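# Place round plate on base pin via tab-side hole

## Task

Set the round plate down flat on the base so that the base's small pin passes through the hole beside the plate's orange tab. The plate must stay seated on its own, without the robot holding it. Then release it and move the gripper away.

## Robot and tools

Robot: a single six-joint arm (Trossen wxai follower) with a two-finger parallel gripper. Joints from base outward: waist, shoulder, elbow, wrist pitch, wrist yaw, wrist roll. Ranges in rad: waist -3.054 to 3.054, shoulder 0.000 to 3.142, elbow 0.000 to 2.356, wrist pitch -1.571 to 1.571, wrist yaw -1.571 to 1.571, wrist roll -3.142 to 3.142. Joint 1 in results is the URDF's joint_0, and so on.

Frames: the scene frame has its origin on the table surface beneath the arm base, +z up, +y to the left when facing along +x. The base itself may be slightly tilted. The gripper frame: fingers extend along its +x, and they open and close along its y. end_effector_position is the point midway between the finger pads, about 3 to 4 cm behind the tips. The reported hand position can be somewhat wrong, worse when the arm is stretched out.

Command row: seven numbers, each in [-1, 1], ordered dx, dy, dz, rx, ry, rz, opening. The first six are an offset in the gripper's own axes, not an absolute pose. They are counted from the gripper pose printed in the most recent result that includes it; before any such result, or for a later call in the same reply, they are counted from where the robot is when the action begins. Scale: 1.0 equals 0.6 m for dx, dy, dz and 180 degrees for the rotation; rx, ry, rz form a single rotation vector. Opening is absolute: +1 is fully open (0.088 m), empty fingers touch near -0.80, values below that down to -1 close no further. A full close takes at least about 0.5 s. Zero offsets are not a pause: they pull the gripper back to the reference pose.

Tools:
- execute_actions {"actions": [...], "pictures": bool}. The list holds at most one item. Empty list: just report state. Action: {"rows": [[7 numbers], ...], "steps": n} with 1 to 15 rows and up to 15 steps of 1/30 s (default 15); each row lasts one step, the final row repeats to fill the steps. Every row is measured from the same reference pose, not chained. Wait: {"steps": n} with n up to 300, counted from the previous result, so your reply time is included. A rejected call sends nothing.
- move {"target": [7 numbers], "speed": m/s}. One row as above (offset from the same reference), followed along a straight path of 0.5 to 10 s; paths longer than 10 s stop early. speed is 0.002 to 0.5, default 0.25; rotation is limited to twice that in rad/s. The opening is applied at the start. The path ignores obstacles; the gripper lags, can drift off, and may exceed the speed near full reach. Result adds a move: line with the ending (done, off_target, moving, held, fault) and limits (paced = commanded pose was clipped; held = some steps blocked, after which motion may jump faster), plus distance to target.
- wait {"seconds": 0 to 10}: lets time pass, nothing new sent.
- zoom_image {"camera": cam_high | cam_low | cam_wrist, "region": [x0, y0, x1, y1]} in pixels of that camera's last image, origin top-left, max 504 by 504.
- read_manual {"section": "licences"}: licence texts only.
- finished_scene {"scene": n}: ends the current scene irreversibly and grades it; pass that scene's number.

Results: the state line gives end_effector_position (m), end_effector_quat_wxyz, and linear/angular velocities in the scene frame. Joint positions and Joint velocities list the six joints (rad, rad/s) then the finger pad gap (m, m/s). grip_measured is the measured opening on the command scale; readings may be off by about 1 mm consistently. "Hand target" shows the pose the controller is currently heading to. "pose unreachable" means the clearance check (which treats the mount under the base as arm) altered or blocked the command; HELD marks affected steps. MOTOR HOT appears from 50 °C; OVER-TEMPERATURE FAULT means a forced stop near 95 °C, and if cooling fails the arm loses power and goes limp.

Motion behaviour: each step the commanded pose is clipped to within 70 mm and 16 degrees of the measured pose, then solved by damped inverse kinematics, favouring position over orientation. After an action finishes the arm only reaches the last clipped pose, so large moves need follow-up calls. Friction can leave the gripper short or slightly tilted, and tiny moves may not happen; check pose and orientation after each move and correct tilt.

Cameras (504x504 each): cam_high, cam_low, cam_wrist, in that order; calibration is given as pinhole plus radial distortion, fixed cameras may be off by a couple of degrees and millimetres.

Gripping: to hold something, command an opening well below grip_measured; a bigger gap squeezes harder, up to about 34 N per pad. Slamming closed can press harder or pop open.

Avoid: contact torque reaching a joint's load limit (waist 17.4, shoulder 21.6, elbow 21.5, wrist pitch 5.67, wrist yaw 5.65, wrist roll 5.3 N m, including held weight) stops the arm for 10 s. Touch gently: faster moves and targets further past contact push harder. Don't drop the plate, knock anything off the table, or slam. Brief disturbances may pull on a held part or nudge loose ones. Long holds heat the motors. When done, open the fingers, back away, and confirm the plate stays seated.

Each tool is called after "Emit:" as name(argument=value, ...) on one line, values as JSON.

## Session

I'll start by looking at the current state.

Emit:
execute_actions(actions=[])

Scene clock: 0.00 s of 4050.00 s.
end_effector_position=(+0.3021, +0.1321, +0.1599) grip_measured=+0.834 end_effector_quat_wxyz=(+0.909, +0.273, +0.219, -0.226) end_effector_velocity=(-0.001, -0.003, +0.000) end_effector_angular_velocity=(-0.014, +0.000, -0.005)
Joint positions: [0.328 0.747 0.341 0.093 0.371 1.503 0.08 ]
Joint velocities: [-0.002 -0.002 -0.002 -0.007  0.007 -0.007  0.   ]
Motor temperatures (°C, as the motors report them): [20 21 21 23 22 24]
Heat: hottest wrist roll 24 °C (+0.0 °C/min).
Hand target: +0.302, +0.132, +0.160; +0.909, +0.273, +0.219, -0.227

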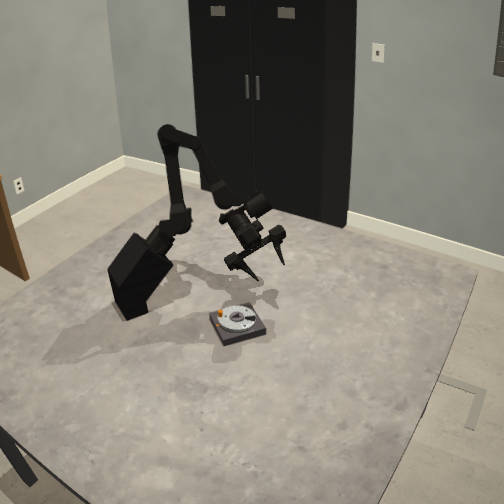

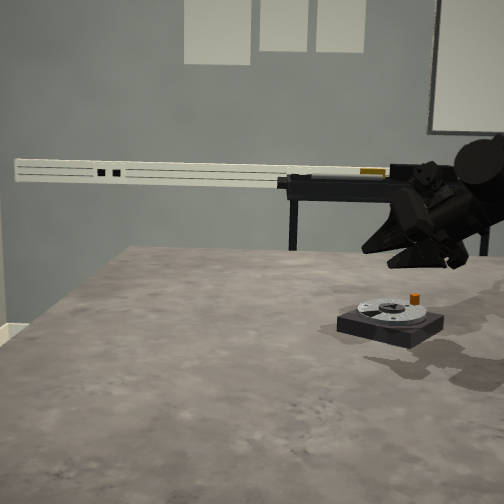

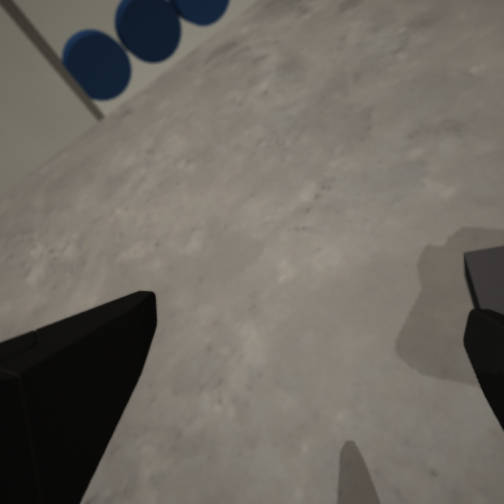

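Emit:
zoom_image(camera="cam_high", region=[195, 285, 285, 360])

Emit:
zoom_image(camera="cam_low", region=[325, 275, 455, 360])

Region (195, 285, 285, 360) of cam_high's 504x504 image, scaled by 5.600, with more detail than that image has.

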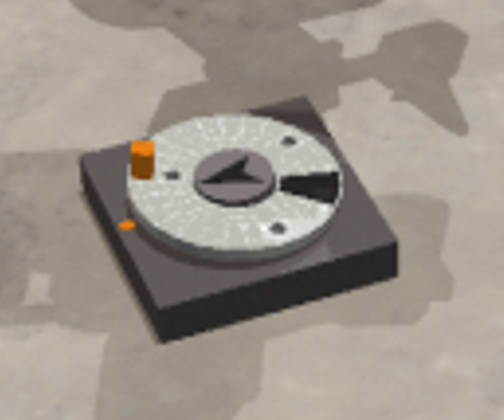

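Region (325, 275, 455, 360) of cam_low's 504x504 image, scaled by 3.877, with more detail than that image has; it fills the top 330 rows of this view, and the rest is white.

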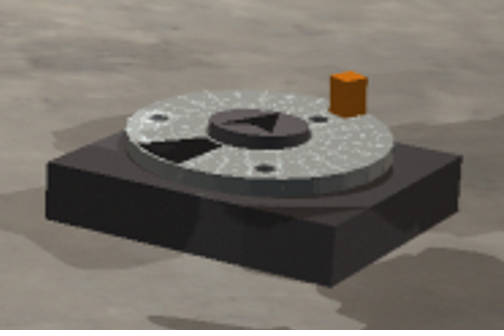

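Emit:
move(target=[-0.0032, -0.2753, 0.1648, -0.4284, 0.343, 0.091, 0.85], speed=0.25)

Scene clock: 78.23 s of 4050.00 s.
end_effector_position=(+0.2397, -0.0499, +0.1696) grip_measured=+0.850 end_effector_quat_wxyz=(+0.667, -0.230, +0.672, +0.226) end_effector_velocity=(-0.003, -0.001, -0.001) end_effector_angular_velocity=(+0.004, +0.012, +0.008)
Joint positions: [-0.835  1.779  0.86  -0.972 -0.798 -1.524  0.081]
Joint velocities: [-0.002  0.007 -0.002 -0.007  0.007 -0.022 -0.   ]
Motor temperatures (°C, as the motors report them): [21 23 23 25 23 24]
Heat: hottest wrist pitch 25 °C (+1.0 °C/min).
Hand target: +0.240, -0.052, +0.170; +0.666, -0.230, +0.673, +0.226
Off the commanded pose: 0.000 m, 1 deg.
After step 90, 71.27 s passed at rest.
move: done
camera_calibration (this result's frames):
cam_wrist: T_world_to_cam=[[0.626653, -0.778848, -0.0264892, -0.177382], [-0.724804, -0.594983, 0.347353, 0.115934], [-0.286296, -0.19847, -0.93736, 0.29321], [0, 0, 0, 1]] pos_world=[0.279132, -0.0109814, 0.229875]

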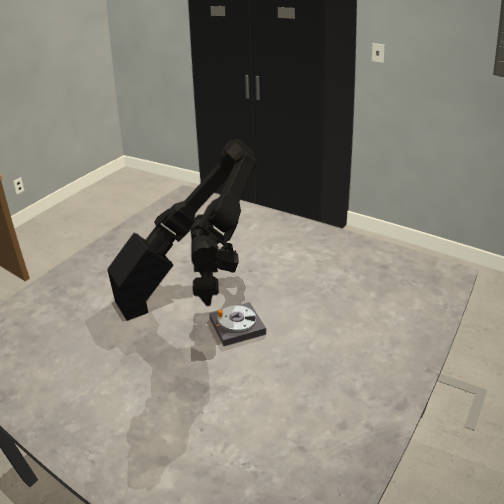

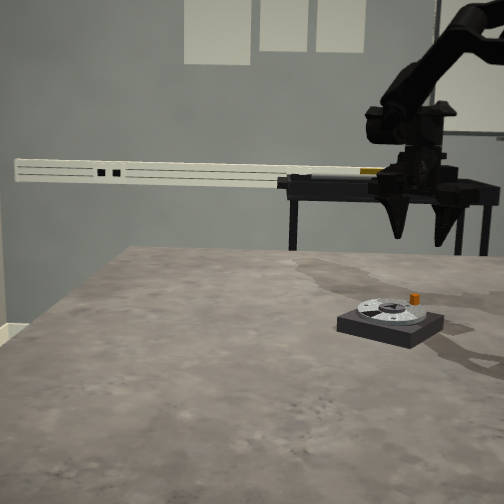

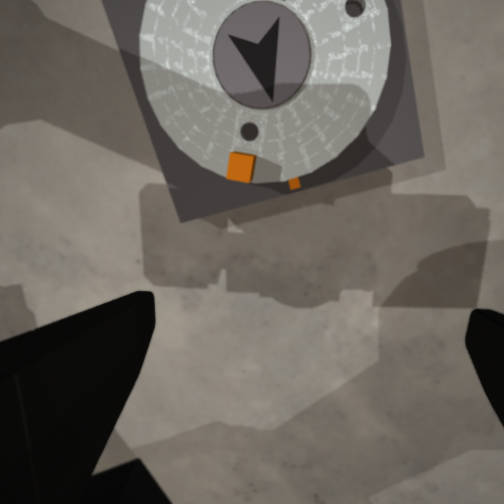

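Emit:
zoom_image(camera="cam_wrist", region=[130, 0, 410, 230])

Region (130, 0, 410, 230) of cam_wrist's 504x504 image, scaled by 1.800, with more detail than that image has; it fills the top 414 rows of this view, and the rest is white.

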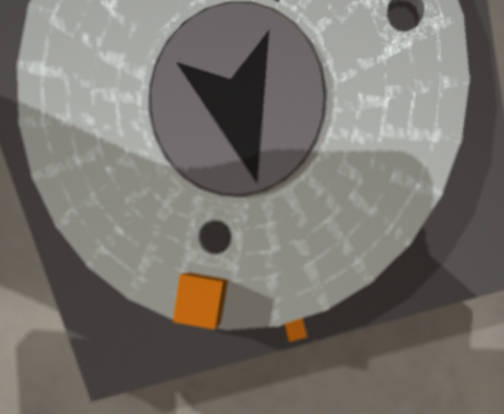

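Emit:
move(target=[0.0827, 0.0373, 0.0442, 0.0528, 0, 0, -0.19], speed=0.1)

Scene clock: 105.07 s of 4050.00 s.
end_effector_position=(+0.2477, -0.0176, +0.1195) grip_measured=-0.190 end_effector_quat_wxyz=(+0.683, -0.173, +0.689, +0.170) end_effector_velocity=(-0.002, +0.001, -0.003) end_effector_angular_velocity=(-0.008, +0.002, -0.016)
Joint positions: [-0.597  1.681  0.715 -0.675 -0.844 -1.017  0.03 ]
Joint velocities: [ 0.012 -0.012 -0.017  0.022  0.007  0.037 -0.   ]
Motor temperatures (°C, as the motors report them): [23 23 24 24 23 24]
Heat: hottest elbow 24 °C (+0.0 °C/min).
Hand target: +0.247, -0.016, +0.120; +0.684, -0.174, +0.688, +0.170
Off the commanded pose: 0.002 m, 0 deg.
After step 90, 22.60 s passed at rest.
move: done
camera_calibration (this result's frames):
cam_wrist: T_world_to_cam=[[0.48864, -0.872081, -0.0265764, -0.125987], [-0.813274, -0.466297, 0.34807, 0.182378], [-0.315938, -0.148467, -0.937092, 0.263157], [0, 0, 0, 1]] pos_world=[0.293027, 0.0142417, 0.179773]

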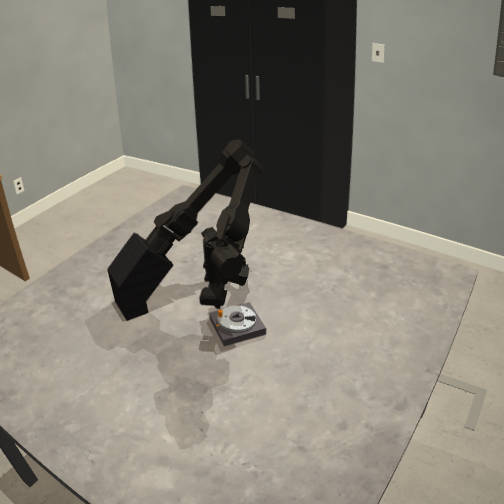

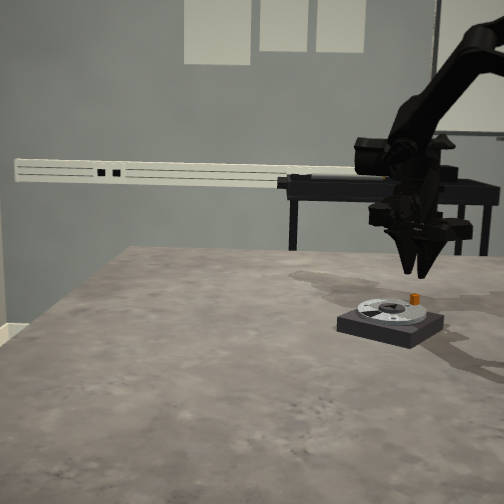

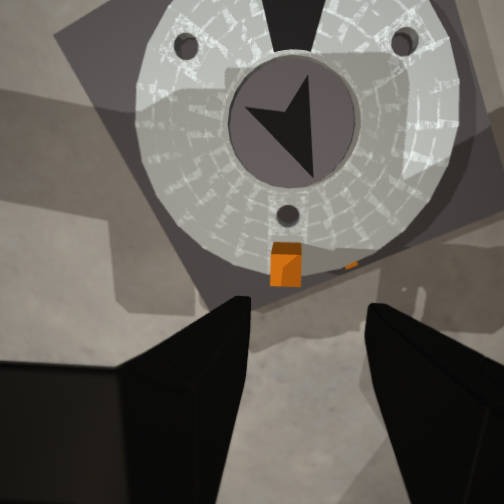

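Emit:
zoom_image(camera="cam_low", region=[350, 240, 470, 340])

Region (350, 240, 470, 340) of cam_low's 504x504 image, scaled by 4.200, with more detail than that image has.

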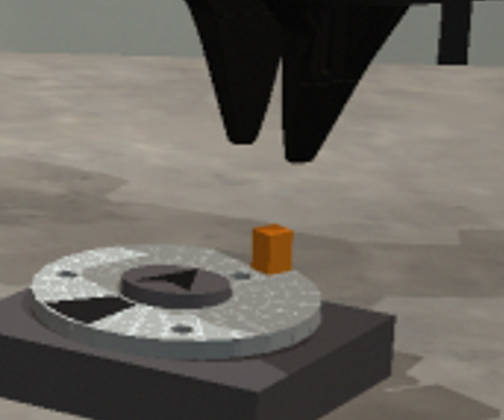

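Emit:
move(target=[0.0417, 0.0083, 0.0033, 0, 0, 0, -0.19], speed=0.05)

Scene clock: 115.40 s of 4050.00 s.
end_effector_position=(+0.2500, -0.0120, +0.0967) grip_measured=-0.190 end_effector_quat_wxyz=(+0.684, -0.179, +0.686, +0.171) end_effector_velocity=(+0.001, +0.002, -0.002) end_effector_angular_velocity=(+0.018, -0.014, +0.004)
Joint positions: [-0.505  1.68   0.658 -0.502 -0.844 -0.879  0.03 ]
Joint velocities: [ 0.002  0.002 -0.007  0.022 -0.022  0.007 -0.   ]
Motor temperatures (°C, as the motors report them): [24 23 24 24 23 24]
Heat: hottest waist 24 °C (-1.0 °C/min).
Hand target: +0.247, -0.012, +0.094; +0.683, -0.173, +0.689, +0.170
Off the commanded pose: 0.004 m, 1 deg.
After step 90, 6.50 s passed at rest.
move: done
camera_calibration (this result's frames):
cam_wrist: T_world_to_cam=[[0.498506, -0.866695, -0.0181955, -0.126072], [-0.810794, -0.473576, 0.344004, 0.194509], [-0.306763, -0.156735, -0.938792, 0.241066], [0, 0, 0, 1]] pos_world=[0.294505, 0.0206323, 0.157105]

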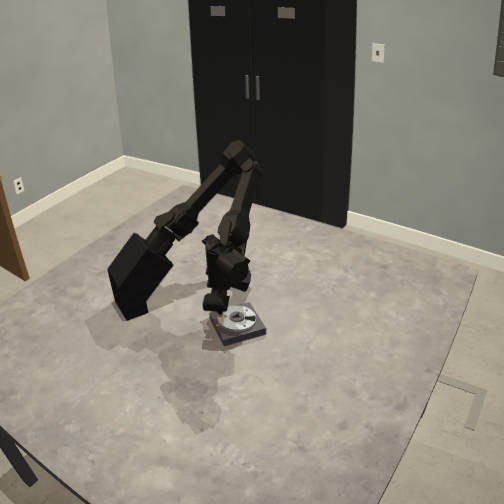

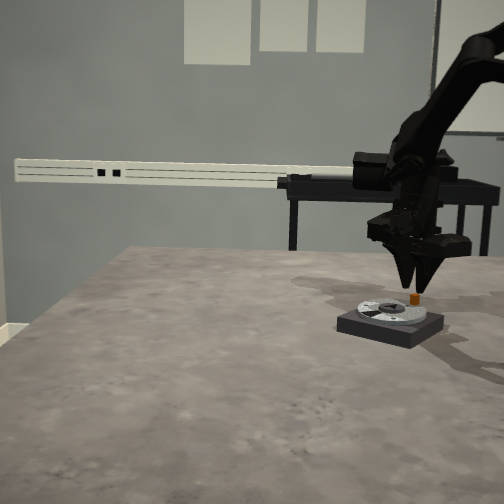

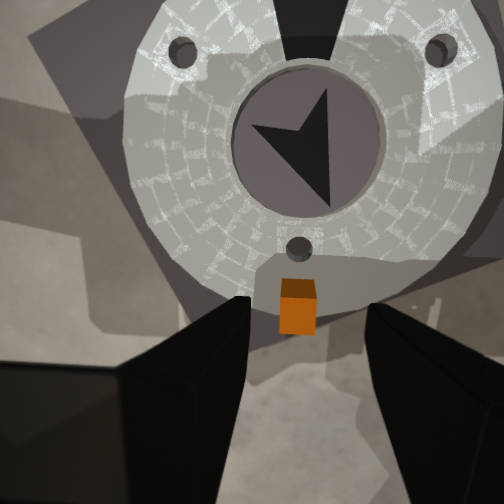

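Emit:
move(target=[0.029, 0.002, 0, 0, 0, 0, -0.19], speed=0.03)

Scene clock: 119.43 s of 4050.00 s.
end_effector_position=(+0.2525, -0.0098, +0.0813) grip_measured=-0.190 end_effector_quat_wxyz=(+0.687, -0.183, +0.682, +0.174) end_effector_velocity=(+0.001, -0.001, +0.001) end_effector_angular_velocity=(-0.010, -0.007, +0.000)
Joint positions: [-0.449  1.697  0.628 -0.378 -0.843 -0.794  0.03 ]
Joint velocities: [-0.002 -0.007 -0.002  0.007  0.007  0.007 -0.   ]
Motor temperatures (°C, as the motors report them): [24 23 23 24 23 24]
Heat: hottest waist 24 °C (-1.0 °C/min).
Hand target: +0.249, -0.011, +0.079; +0.684, -0.179, +0.686, +0.171
Off the commanded pose: 0.004 m, 1 deg.
After step 90, 0.17 s passed at rest.
move: done
camera_calibration (this result's frames):
cam_wrist: T_world_to_cam=[[0.507922, -0.861288, -0.0140833, -0.12833], [-0.808816, -0.482475, 0.336205, 0.202964], [-0.296364, -0.159375, -0.941684, 0.22535], [0, 0, 0, 1]] pos_world=[0.296127, 0.0233113, 0.142164]

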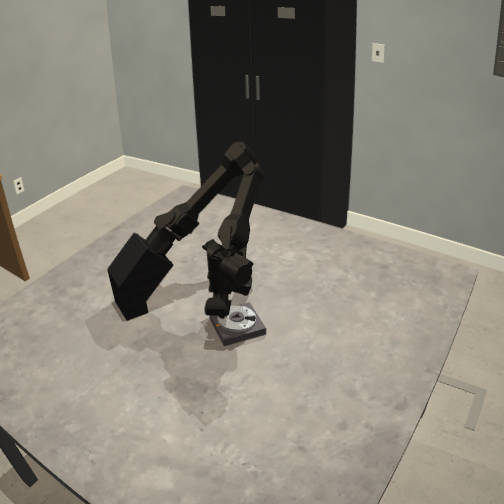

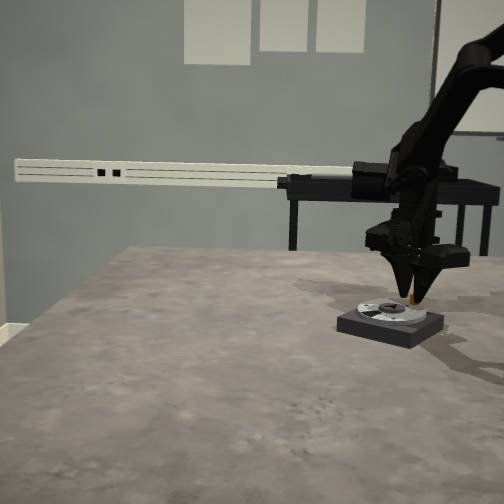

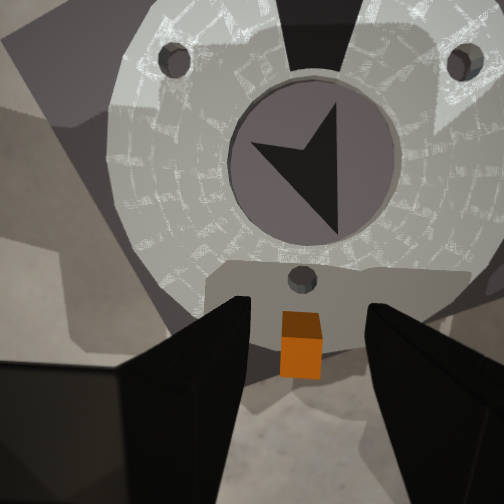

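Emit:
zoom_image(camera="cam_low", region=[350, 240, 470, 340])

Region (350, 240, 470, 340) of cam_low's 504x504 image, scaled by 4.200, with more detail than that image has.

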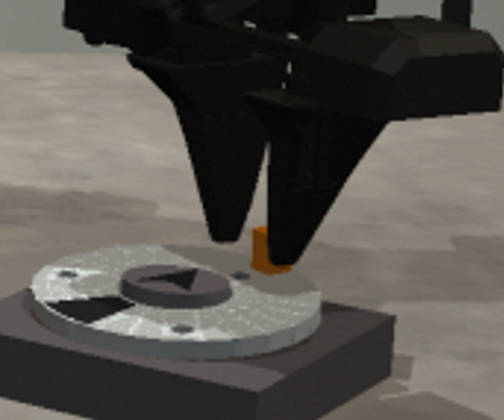

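Emit:
move(target=[0.0, -0.036, 0.0, -0.136, 0, 0, -0.19], speed=0.05)

Scene clock: 139.73 s of 4050.00 s.
end_effector_position=(+0.2624, -0.0266, +0.0817) grip_measured=-0.190 end_effector_quat_wxyz=(+0.632, -0.325, +0.629, +0.315) end_effector_velocity=(+0.001, +0.002, -0.000) end_effector_angular_velocity=(+0.019, -0.010, +0.023)
Joint positions: [-0.485  1.784  0.691 -0.395 -0.847 -1.278  0.03 ]
Joint velocities: [-0.002  0.002 -0.002  0.007 -0.022 -0.022  0.   ]
Motor temperatures (°C, as the motors report them): [24 23 23 24 23 24]
Heat: hottest waist 24 °C (-1.0 °C/min).
Hand target: +0.263, -0.029, +0.082; +0.632, -0.325, +0.629, +0.315
Off the commanded pose: 0.002 m, 0 deg.
After step 90, 12.80 s passed at rest.
move: done
camera_calibration (this result's frames):
cam_wrist: T_world_to_cam=[[0.819869, -0.572383, -0.0138714, -0.222026], [-0.534007, -0.77319, 0.342071, 0.122317], [-0.206521, -0.273046, -0.939572, 0.199204], [0, 0, 0, 1]] pos_world=[0.28849, 0.0218821, 0.142246]

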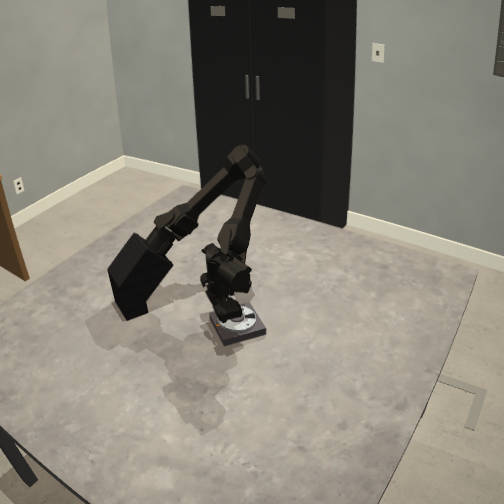

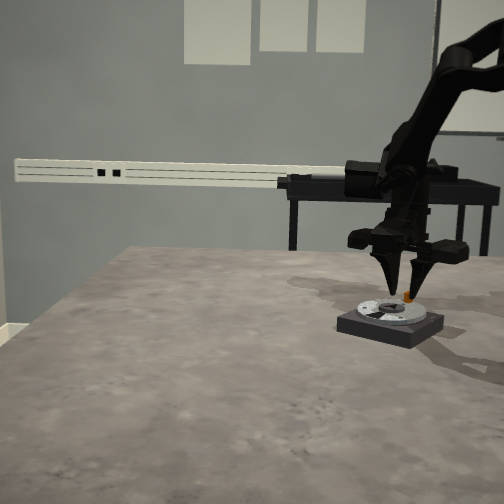

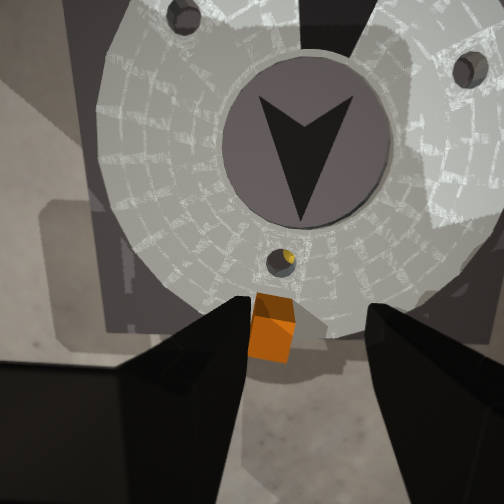

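Emit:
execute_actions(actions=[{"rows": [[0,0,0,0,0,0,-0.204],[0,0,0,0,0,0,-0.218],[0,0,0,0,0,0,-0.232],[0,0,0,0,0,0,-0.246],[0,0,0,0,0,0,-0.26],[0,0,0,0,0,0,-0.274],[0,0,0,0,0,0,-0.288],[0,0,0,0,0,0,-0.302],[0,0,0,0,0,0,-0.316],[0,0,0,0,0,0,-0.33],[0,0,0,0,0,0,-0.342],[0,0,0,0,0,0,-0.354],[0,0,0,0,0,0,-0.364],[0,0,0,0,0,0,-0.372],[0,0,0,0,0,0,-0.38]], "steps": 15}], pictures=false)

Emit:
wait(seconds=0.5)

Emit:
zoom_image(camera="cam_wrist", region=[220, 180, 400, 380])

Scene clock: 144.90 s of 4050.00 s.
end_effector_position=(+0.2624, -0.0267, +0.0817) grip_measured=-0.349 end_effector_quat_wxyz=(+0.632, -0.326, +0.629, +0.316) end_effector_velocity=(-0.005, +0.002, -0.001) end_effector_angular_velocity=(+0.014, +0.016, -0.011)
Joint positions: [-0.485  1.784  0.691 -0.396 -0.847 -1.28   0.022]
Joint velocities: [ 0.002  0.002 -0.002 -0.022 -0.007 -0.007 -0.015]
Motor temperatures (°C, as the motors report them): [25 23 23 24 23 24]
Heat: hottest waist 25 °C (+0.0 °C/min).
Hand target: +0.262, -0.027, +0.082; +0.632, -0.325, +0.629, +0.315
Off the commanded pose: 0.000 m, 0 deg.
Steps of this call (steps 1 to 90: nothing new was sent; then 1.67 s passed at rest; steps 91 to 105: all 15 steps of this action). Readings (end_effector_position):
91: (+0.2624, -0.0267, +0.0818)
92: (+0.2624, -0.0267, +0.0818)
94: (+0.2624, -0.0267, +0.0818)
98: (+0.2624, -0.0267, +0.0818)
105: the state above

Scene clock: 145.40 s of 4050.00 s.
end_effector_position=(+0.2624, -0.0267, +0.0817) grip_measured=-0.380 end_effector_quat_wxyz=(+0.632, -0.326, +0.629, +0.316) end_effector_velocity=(+0.001, +0.000, +0.001) end_effector_angular_velocity=(+0.004, -0.009, +0.011)
Joint positions: [-0.485  1.784  0.691 -0.396 -0.847 -1.28   0.02 ]
Joint velocities: [-0.002 -0.002 -0.002  0.007 -0.007 -0.007 -0.   ]
Motor temperatures (°C, as the motors report them): [25 23 23 24 23 24]
Heat: hottest waist 25 °C (+0.0 °C/min).
Hand target: +0.262, -0.027, +0.082; +0.632, -0.325, +0.629, +0.315
Off the commanded pose: 0.000 m, 0 deg.
Steps of this call (steps 1 to 15: nothing new was sent). Readings (end_effector_position):
1: (+0.2624, -0.0267, +0.0817)
2: (+0.2624, -0.0267, +0.0817)
4: (+0.2624, -0.0267, +0.0817)
8: (+0.2624, -0.0267, +0.0817)
15: the state above
camera_calibration (this result's frames):
cam_wrist: T_world_to_cam=[[0.820792, -0.571053, -0.0141196, -0.22225], [-0.532667, -0.774077, 0.342156, 0.121929], [-0.206319, -0.273318, -0.939537, 0.19912], [0, 0, 0, 1]] pos_world=[0.288451, 0.0218886, 0.142224]

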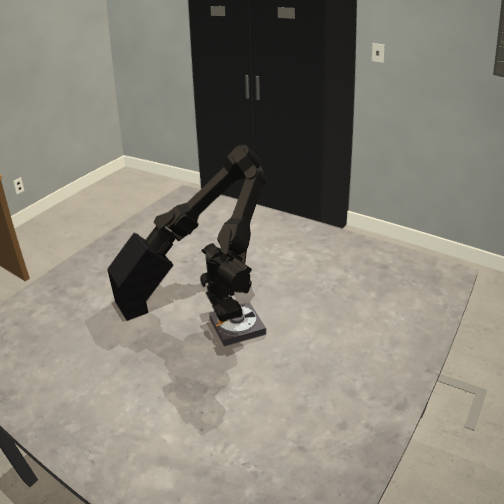

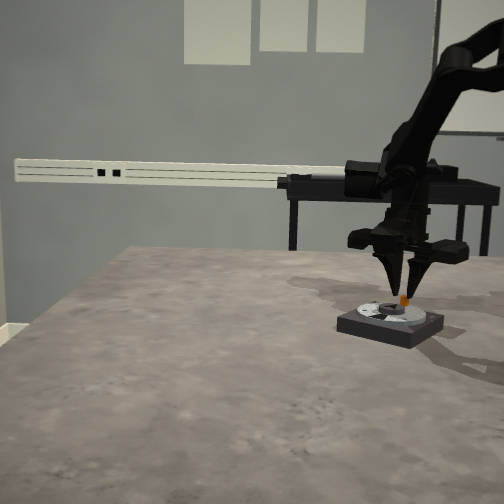

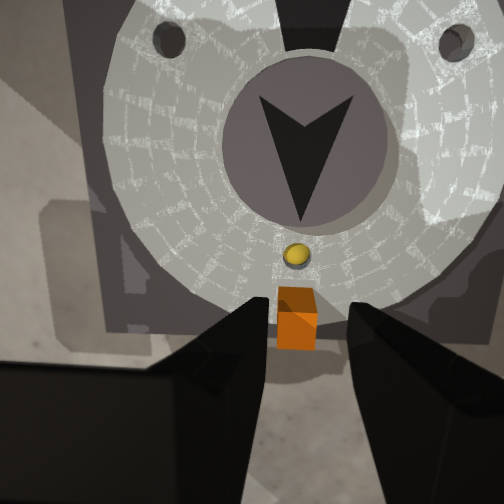

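Region (220, 180, 400, 380) of cam_wrist's 504x504 image, scaled by 2.520, with more detail than that image has; it fills the left 454 columns of this view, and the rest is white.

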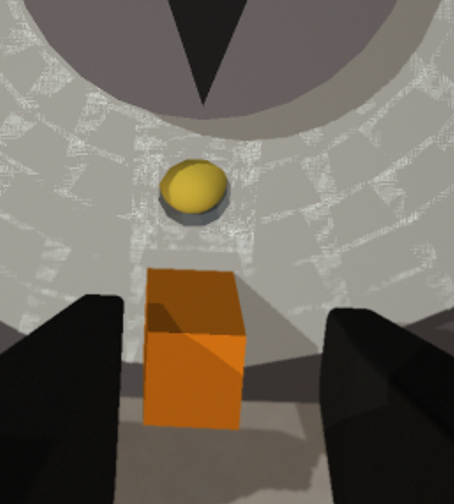

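The plate has dropped onto the pin. I'll lift clear and check that it's seated flat.

Emit:
move(target=[-0.13, 0.0, 0.0, 0, 0, 0, -0.1], speed=0.1)

Emit:
zoom_image(camera="cam_low", region=[325, 275, 455, 360])

Emit:
zoom_image(camera="cam_high", region=[195, 285, 285, 360])

Scene clock: 148.80 s of 4050.00 s.
end_effector_position=(+0.2589, -0.0258, +0.1574) grip_measured=-0.100 end_effector_quat_wxyz=(+0.632, -0.319, +0.631, +0.316) end_effector_velocity=(-0.003, +0.004, +0.002) end_effector_angular_velocity=(+0.017, +0.007, -0.006)
Joint positions: [-0.719  1.709  0.853 -0.911 -0.836 -1.633  0.034]
Joint velocities: [-0.007 -0.002  0.002 -0.037 -0.007 -0.022 -0.   ]
Motor temperatures (°C, as the motors report them): [25 23 23 24 23 24]
Heat: hottest waist 25 °C (+0.0 °C/min).
Hand target: +0.261, -0.026, +0.160; +0.631, -0.326, +0.629, +0.316
Off the commanded pose: 0.004 m, 1 deg.
move: done
camera_calibration (this result's frames):
cam_wrist: T_world_to_cam=[[0.81509, -0.578824, -0.0243205, -0.21491], [-0.537681, -0.77145, 0.340241, 0.0964532], [-0.215701, -0.26425, -0.940024, 0.272499], [0, 0, 0, 1]] pos_world=[0.285811, 0.0220217, 0.218112]

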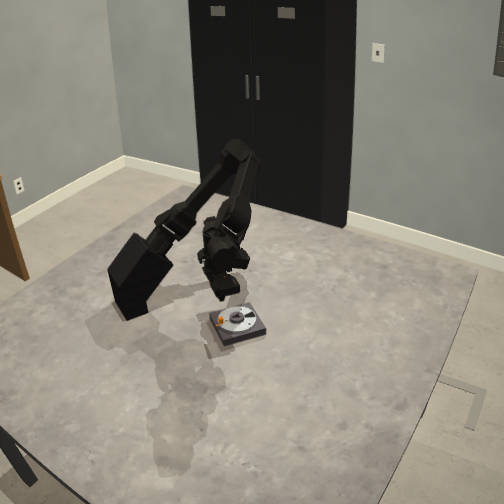

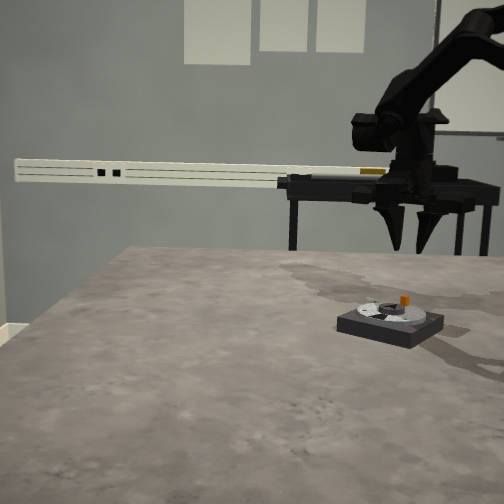

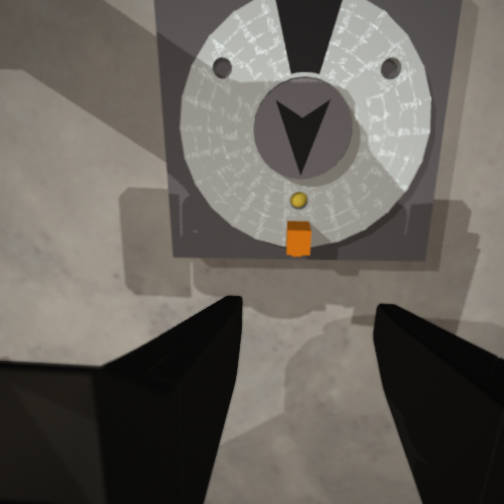

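Region (325, 275, 455, 360) of cam_low's 504x504 image, scaled by 3.877, with more detail than that image has; it fills the top 330 rows of this view, and the rest is white.

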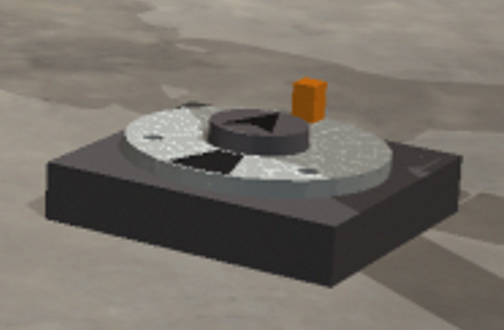

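Region (195, 285, 285, 360) of cam_high's 504x504 image, scaled by 5.600, with more detail than that image has.

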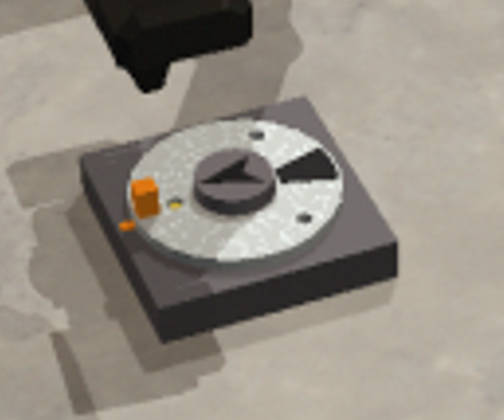

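Emit:
move(target=[-0.06, 0.0, -0.1, 0, 0, 0, -0.1], speed=0.12)

Scene clock: 152.70 s of 4050.00 s.
end_effector_position=(+0.2223, -0.0721, +0.1926) grip_measured=-0.100 end_effector_quat_wxyz=(+0.632, -0.319, +0.631, +0.316) end_effector_velocity=(-0.002, +0.001, +0.001) end_effector_angular_velocity=(+0.017, -0.005, +0.010)
Joint positions: [-0.979  1.852  0.906 -1.075 -0.753 -1.985  0.034]
Joint velocities: [-0.012  0.007  0.002 -0.022 -0.007 -0.037  0.   ]
Motor temperatures (°C, as the motors report them): [25 23 23 24 23 24]
Heat: hottest waist 25 °C (+1.0 °C/min).
Hand target: +0.222, -0.074, +0.193; +0.632, -0.319, +0.632, +0.316
Off the commanded pose: 0.002 m, 0 deg.
move: done
camera_calibration (this result's frames):
cam_wrist: T_world_to_cam=[[0.814897, -0.579071, -0.0248807, -0.210891], [-0.537781, -0.771407, 0.340181, 0.0291709], [-0.216182, -0.263832, -0.940031, 0.285586], [0, 0, 0, 1]] pos_world=[0.249281, -0.0242716, 0.253289]

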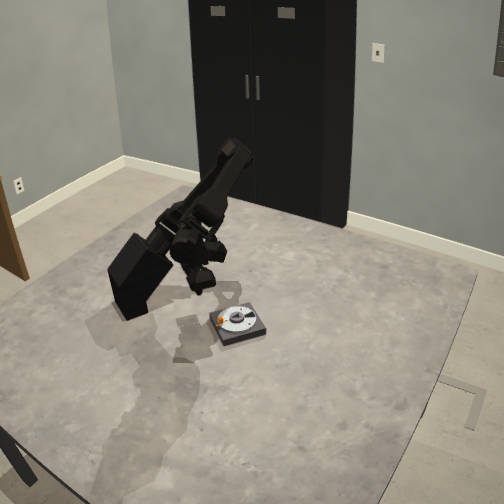

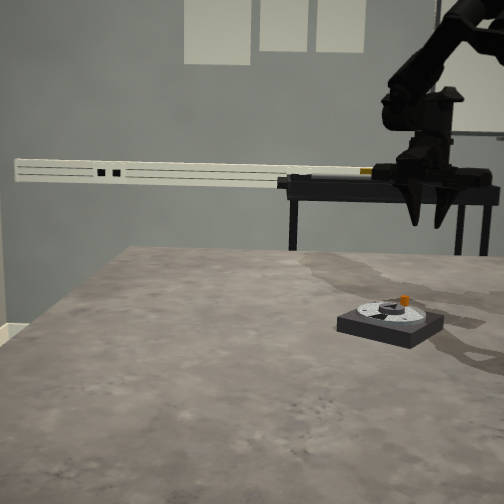

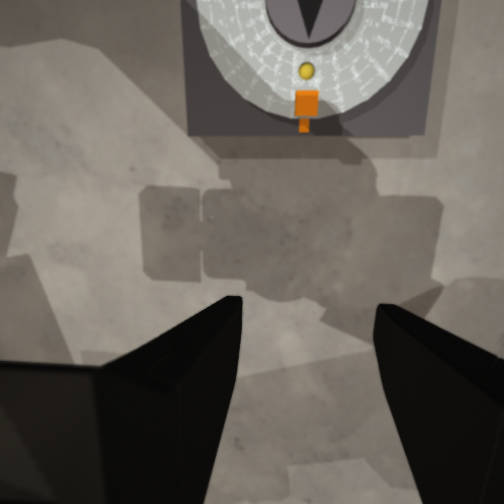

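Emit:
zoom_image(camera="cam_low", region=[345, 285, 445, 340])

Region (345, 285, 445, 340) of cam_low's 504x504 image, scaled by 5.040, with more detail than that image has; it fills the top 277 rows of this view, and the rest is white.

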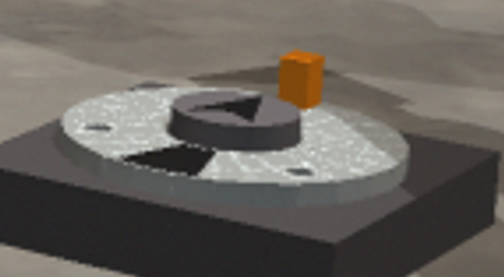

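The plate sits flat with the pin in the right hole.

Emit:
finished_scene(scene=1)

The scene is finished: the task was done.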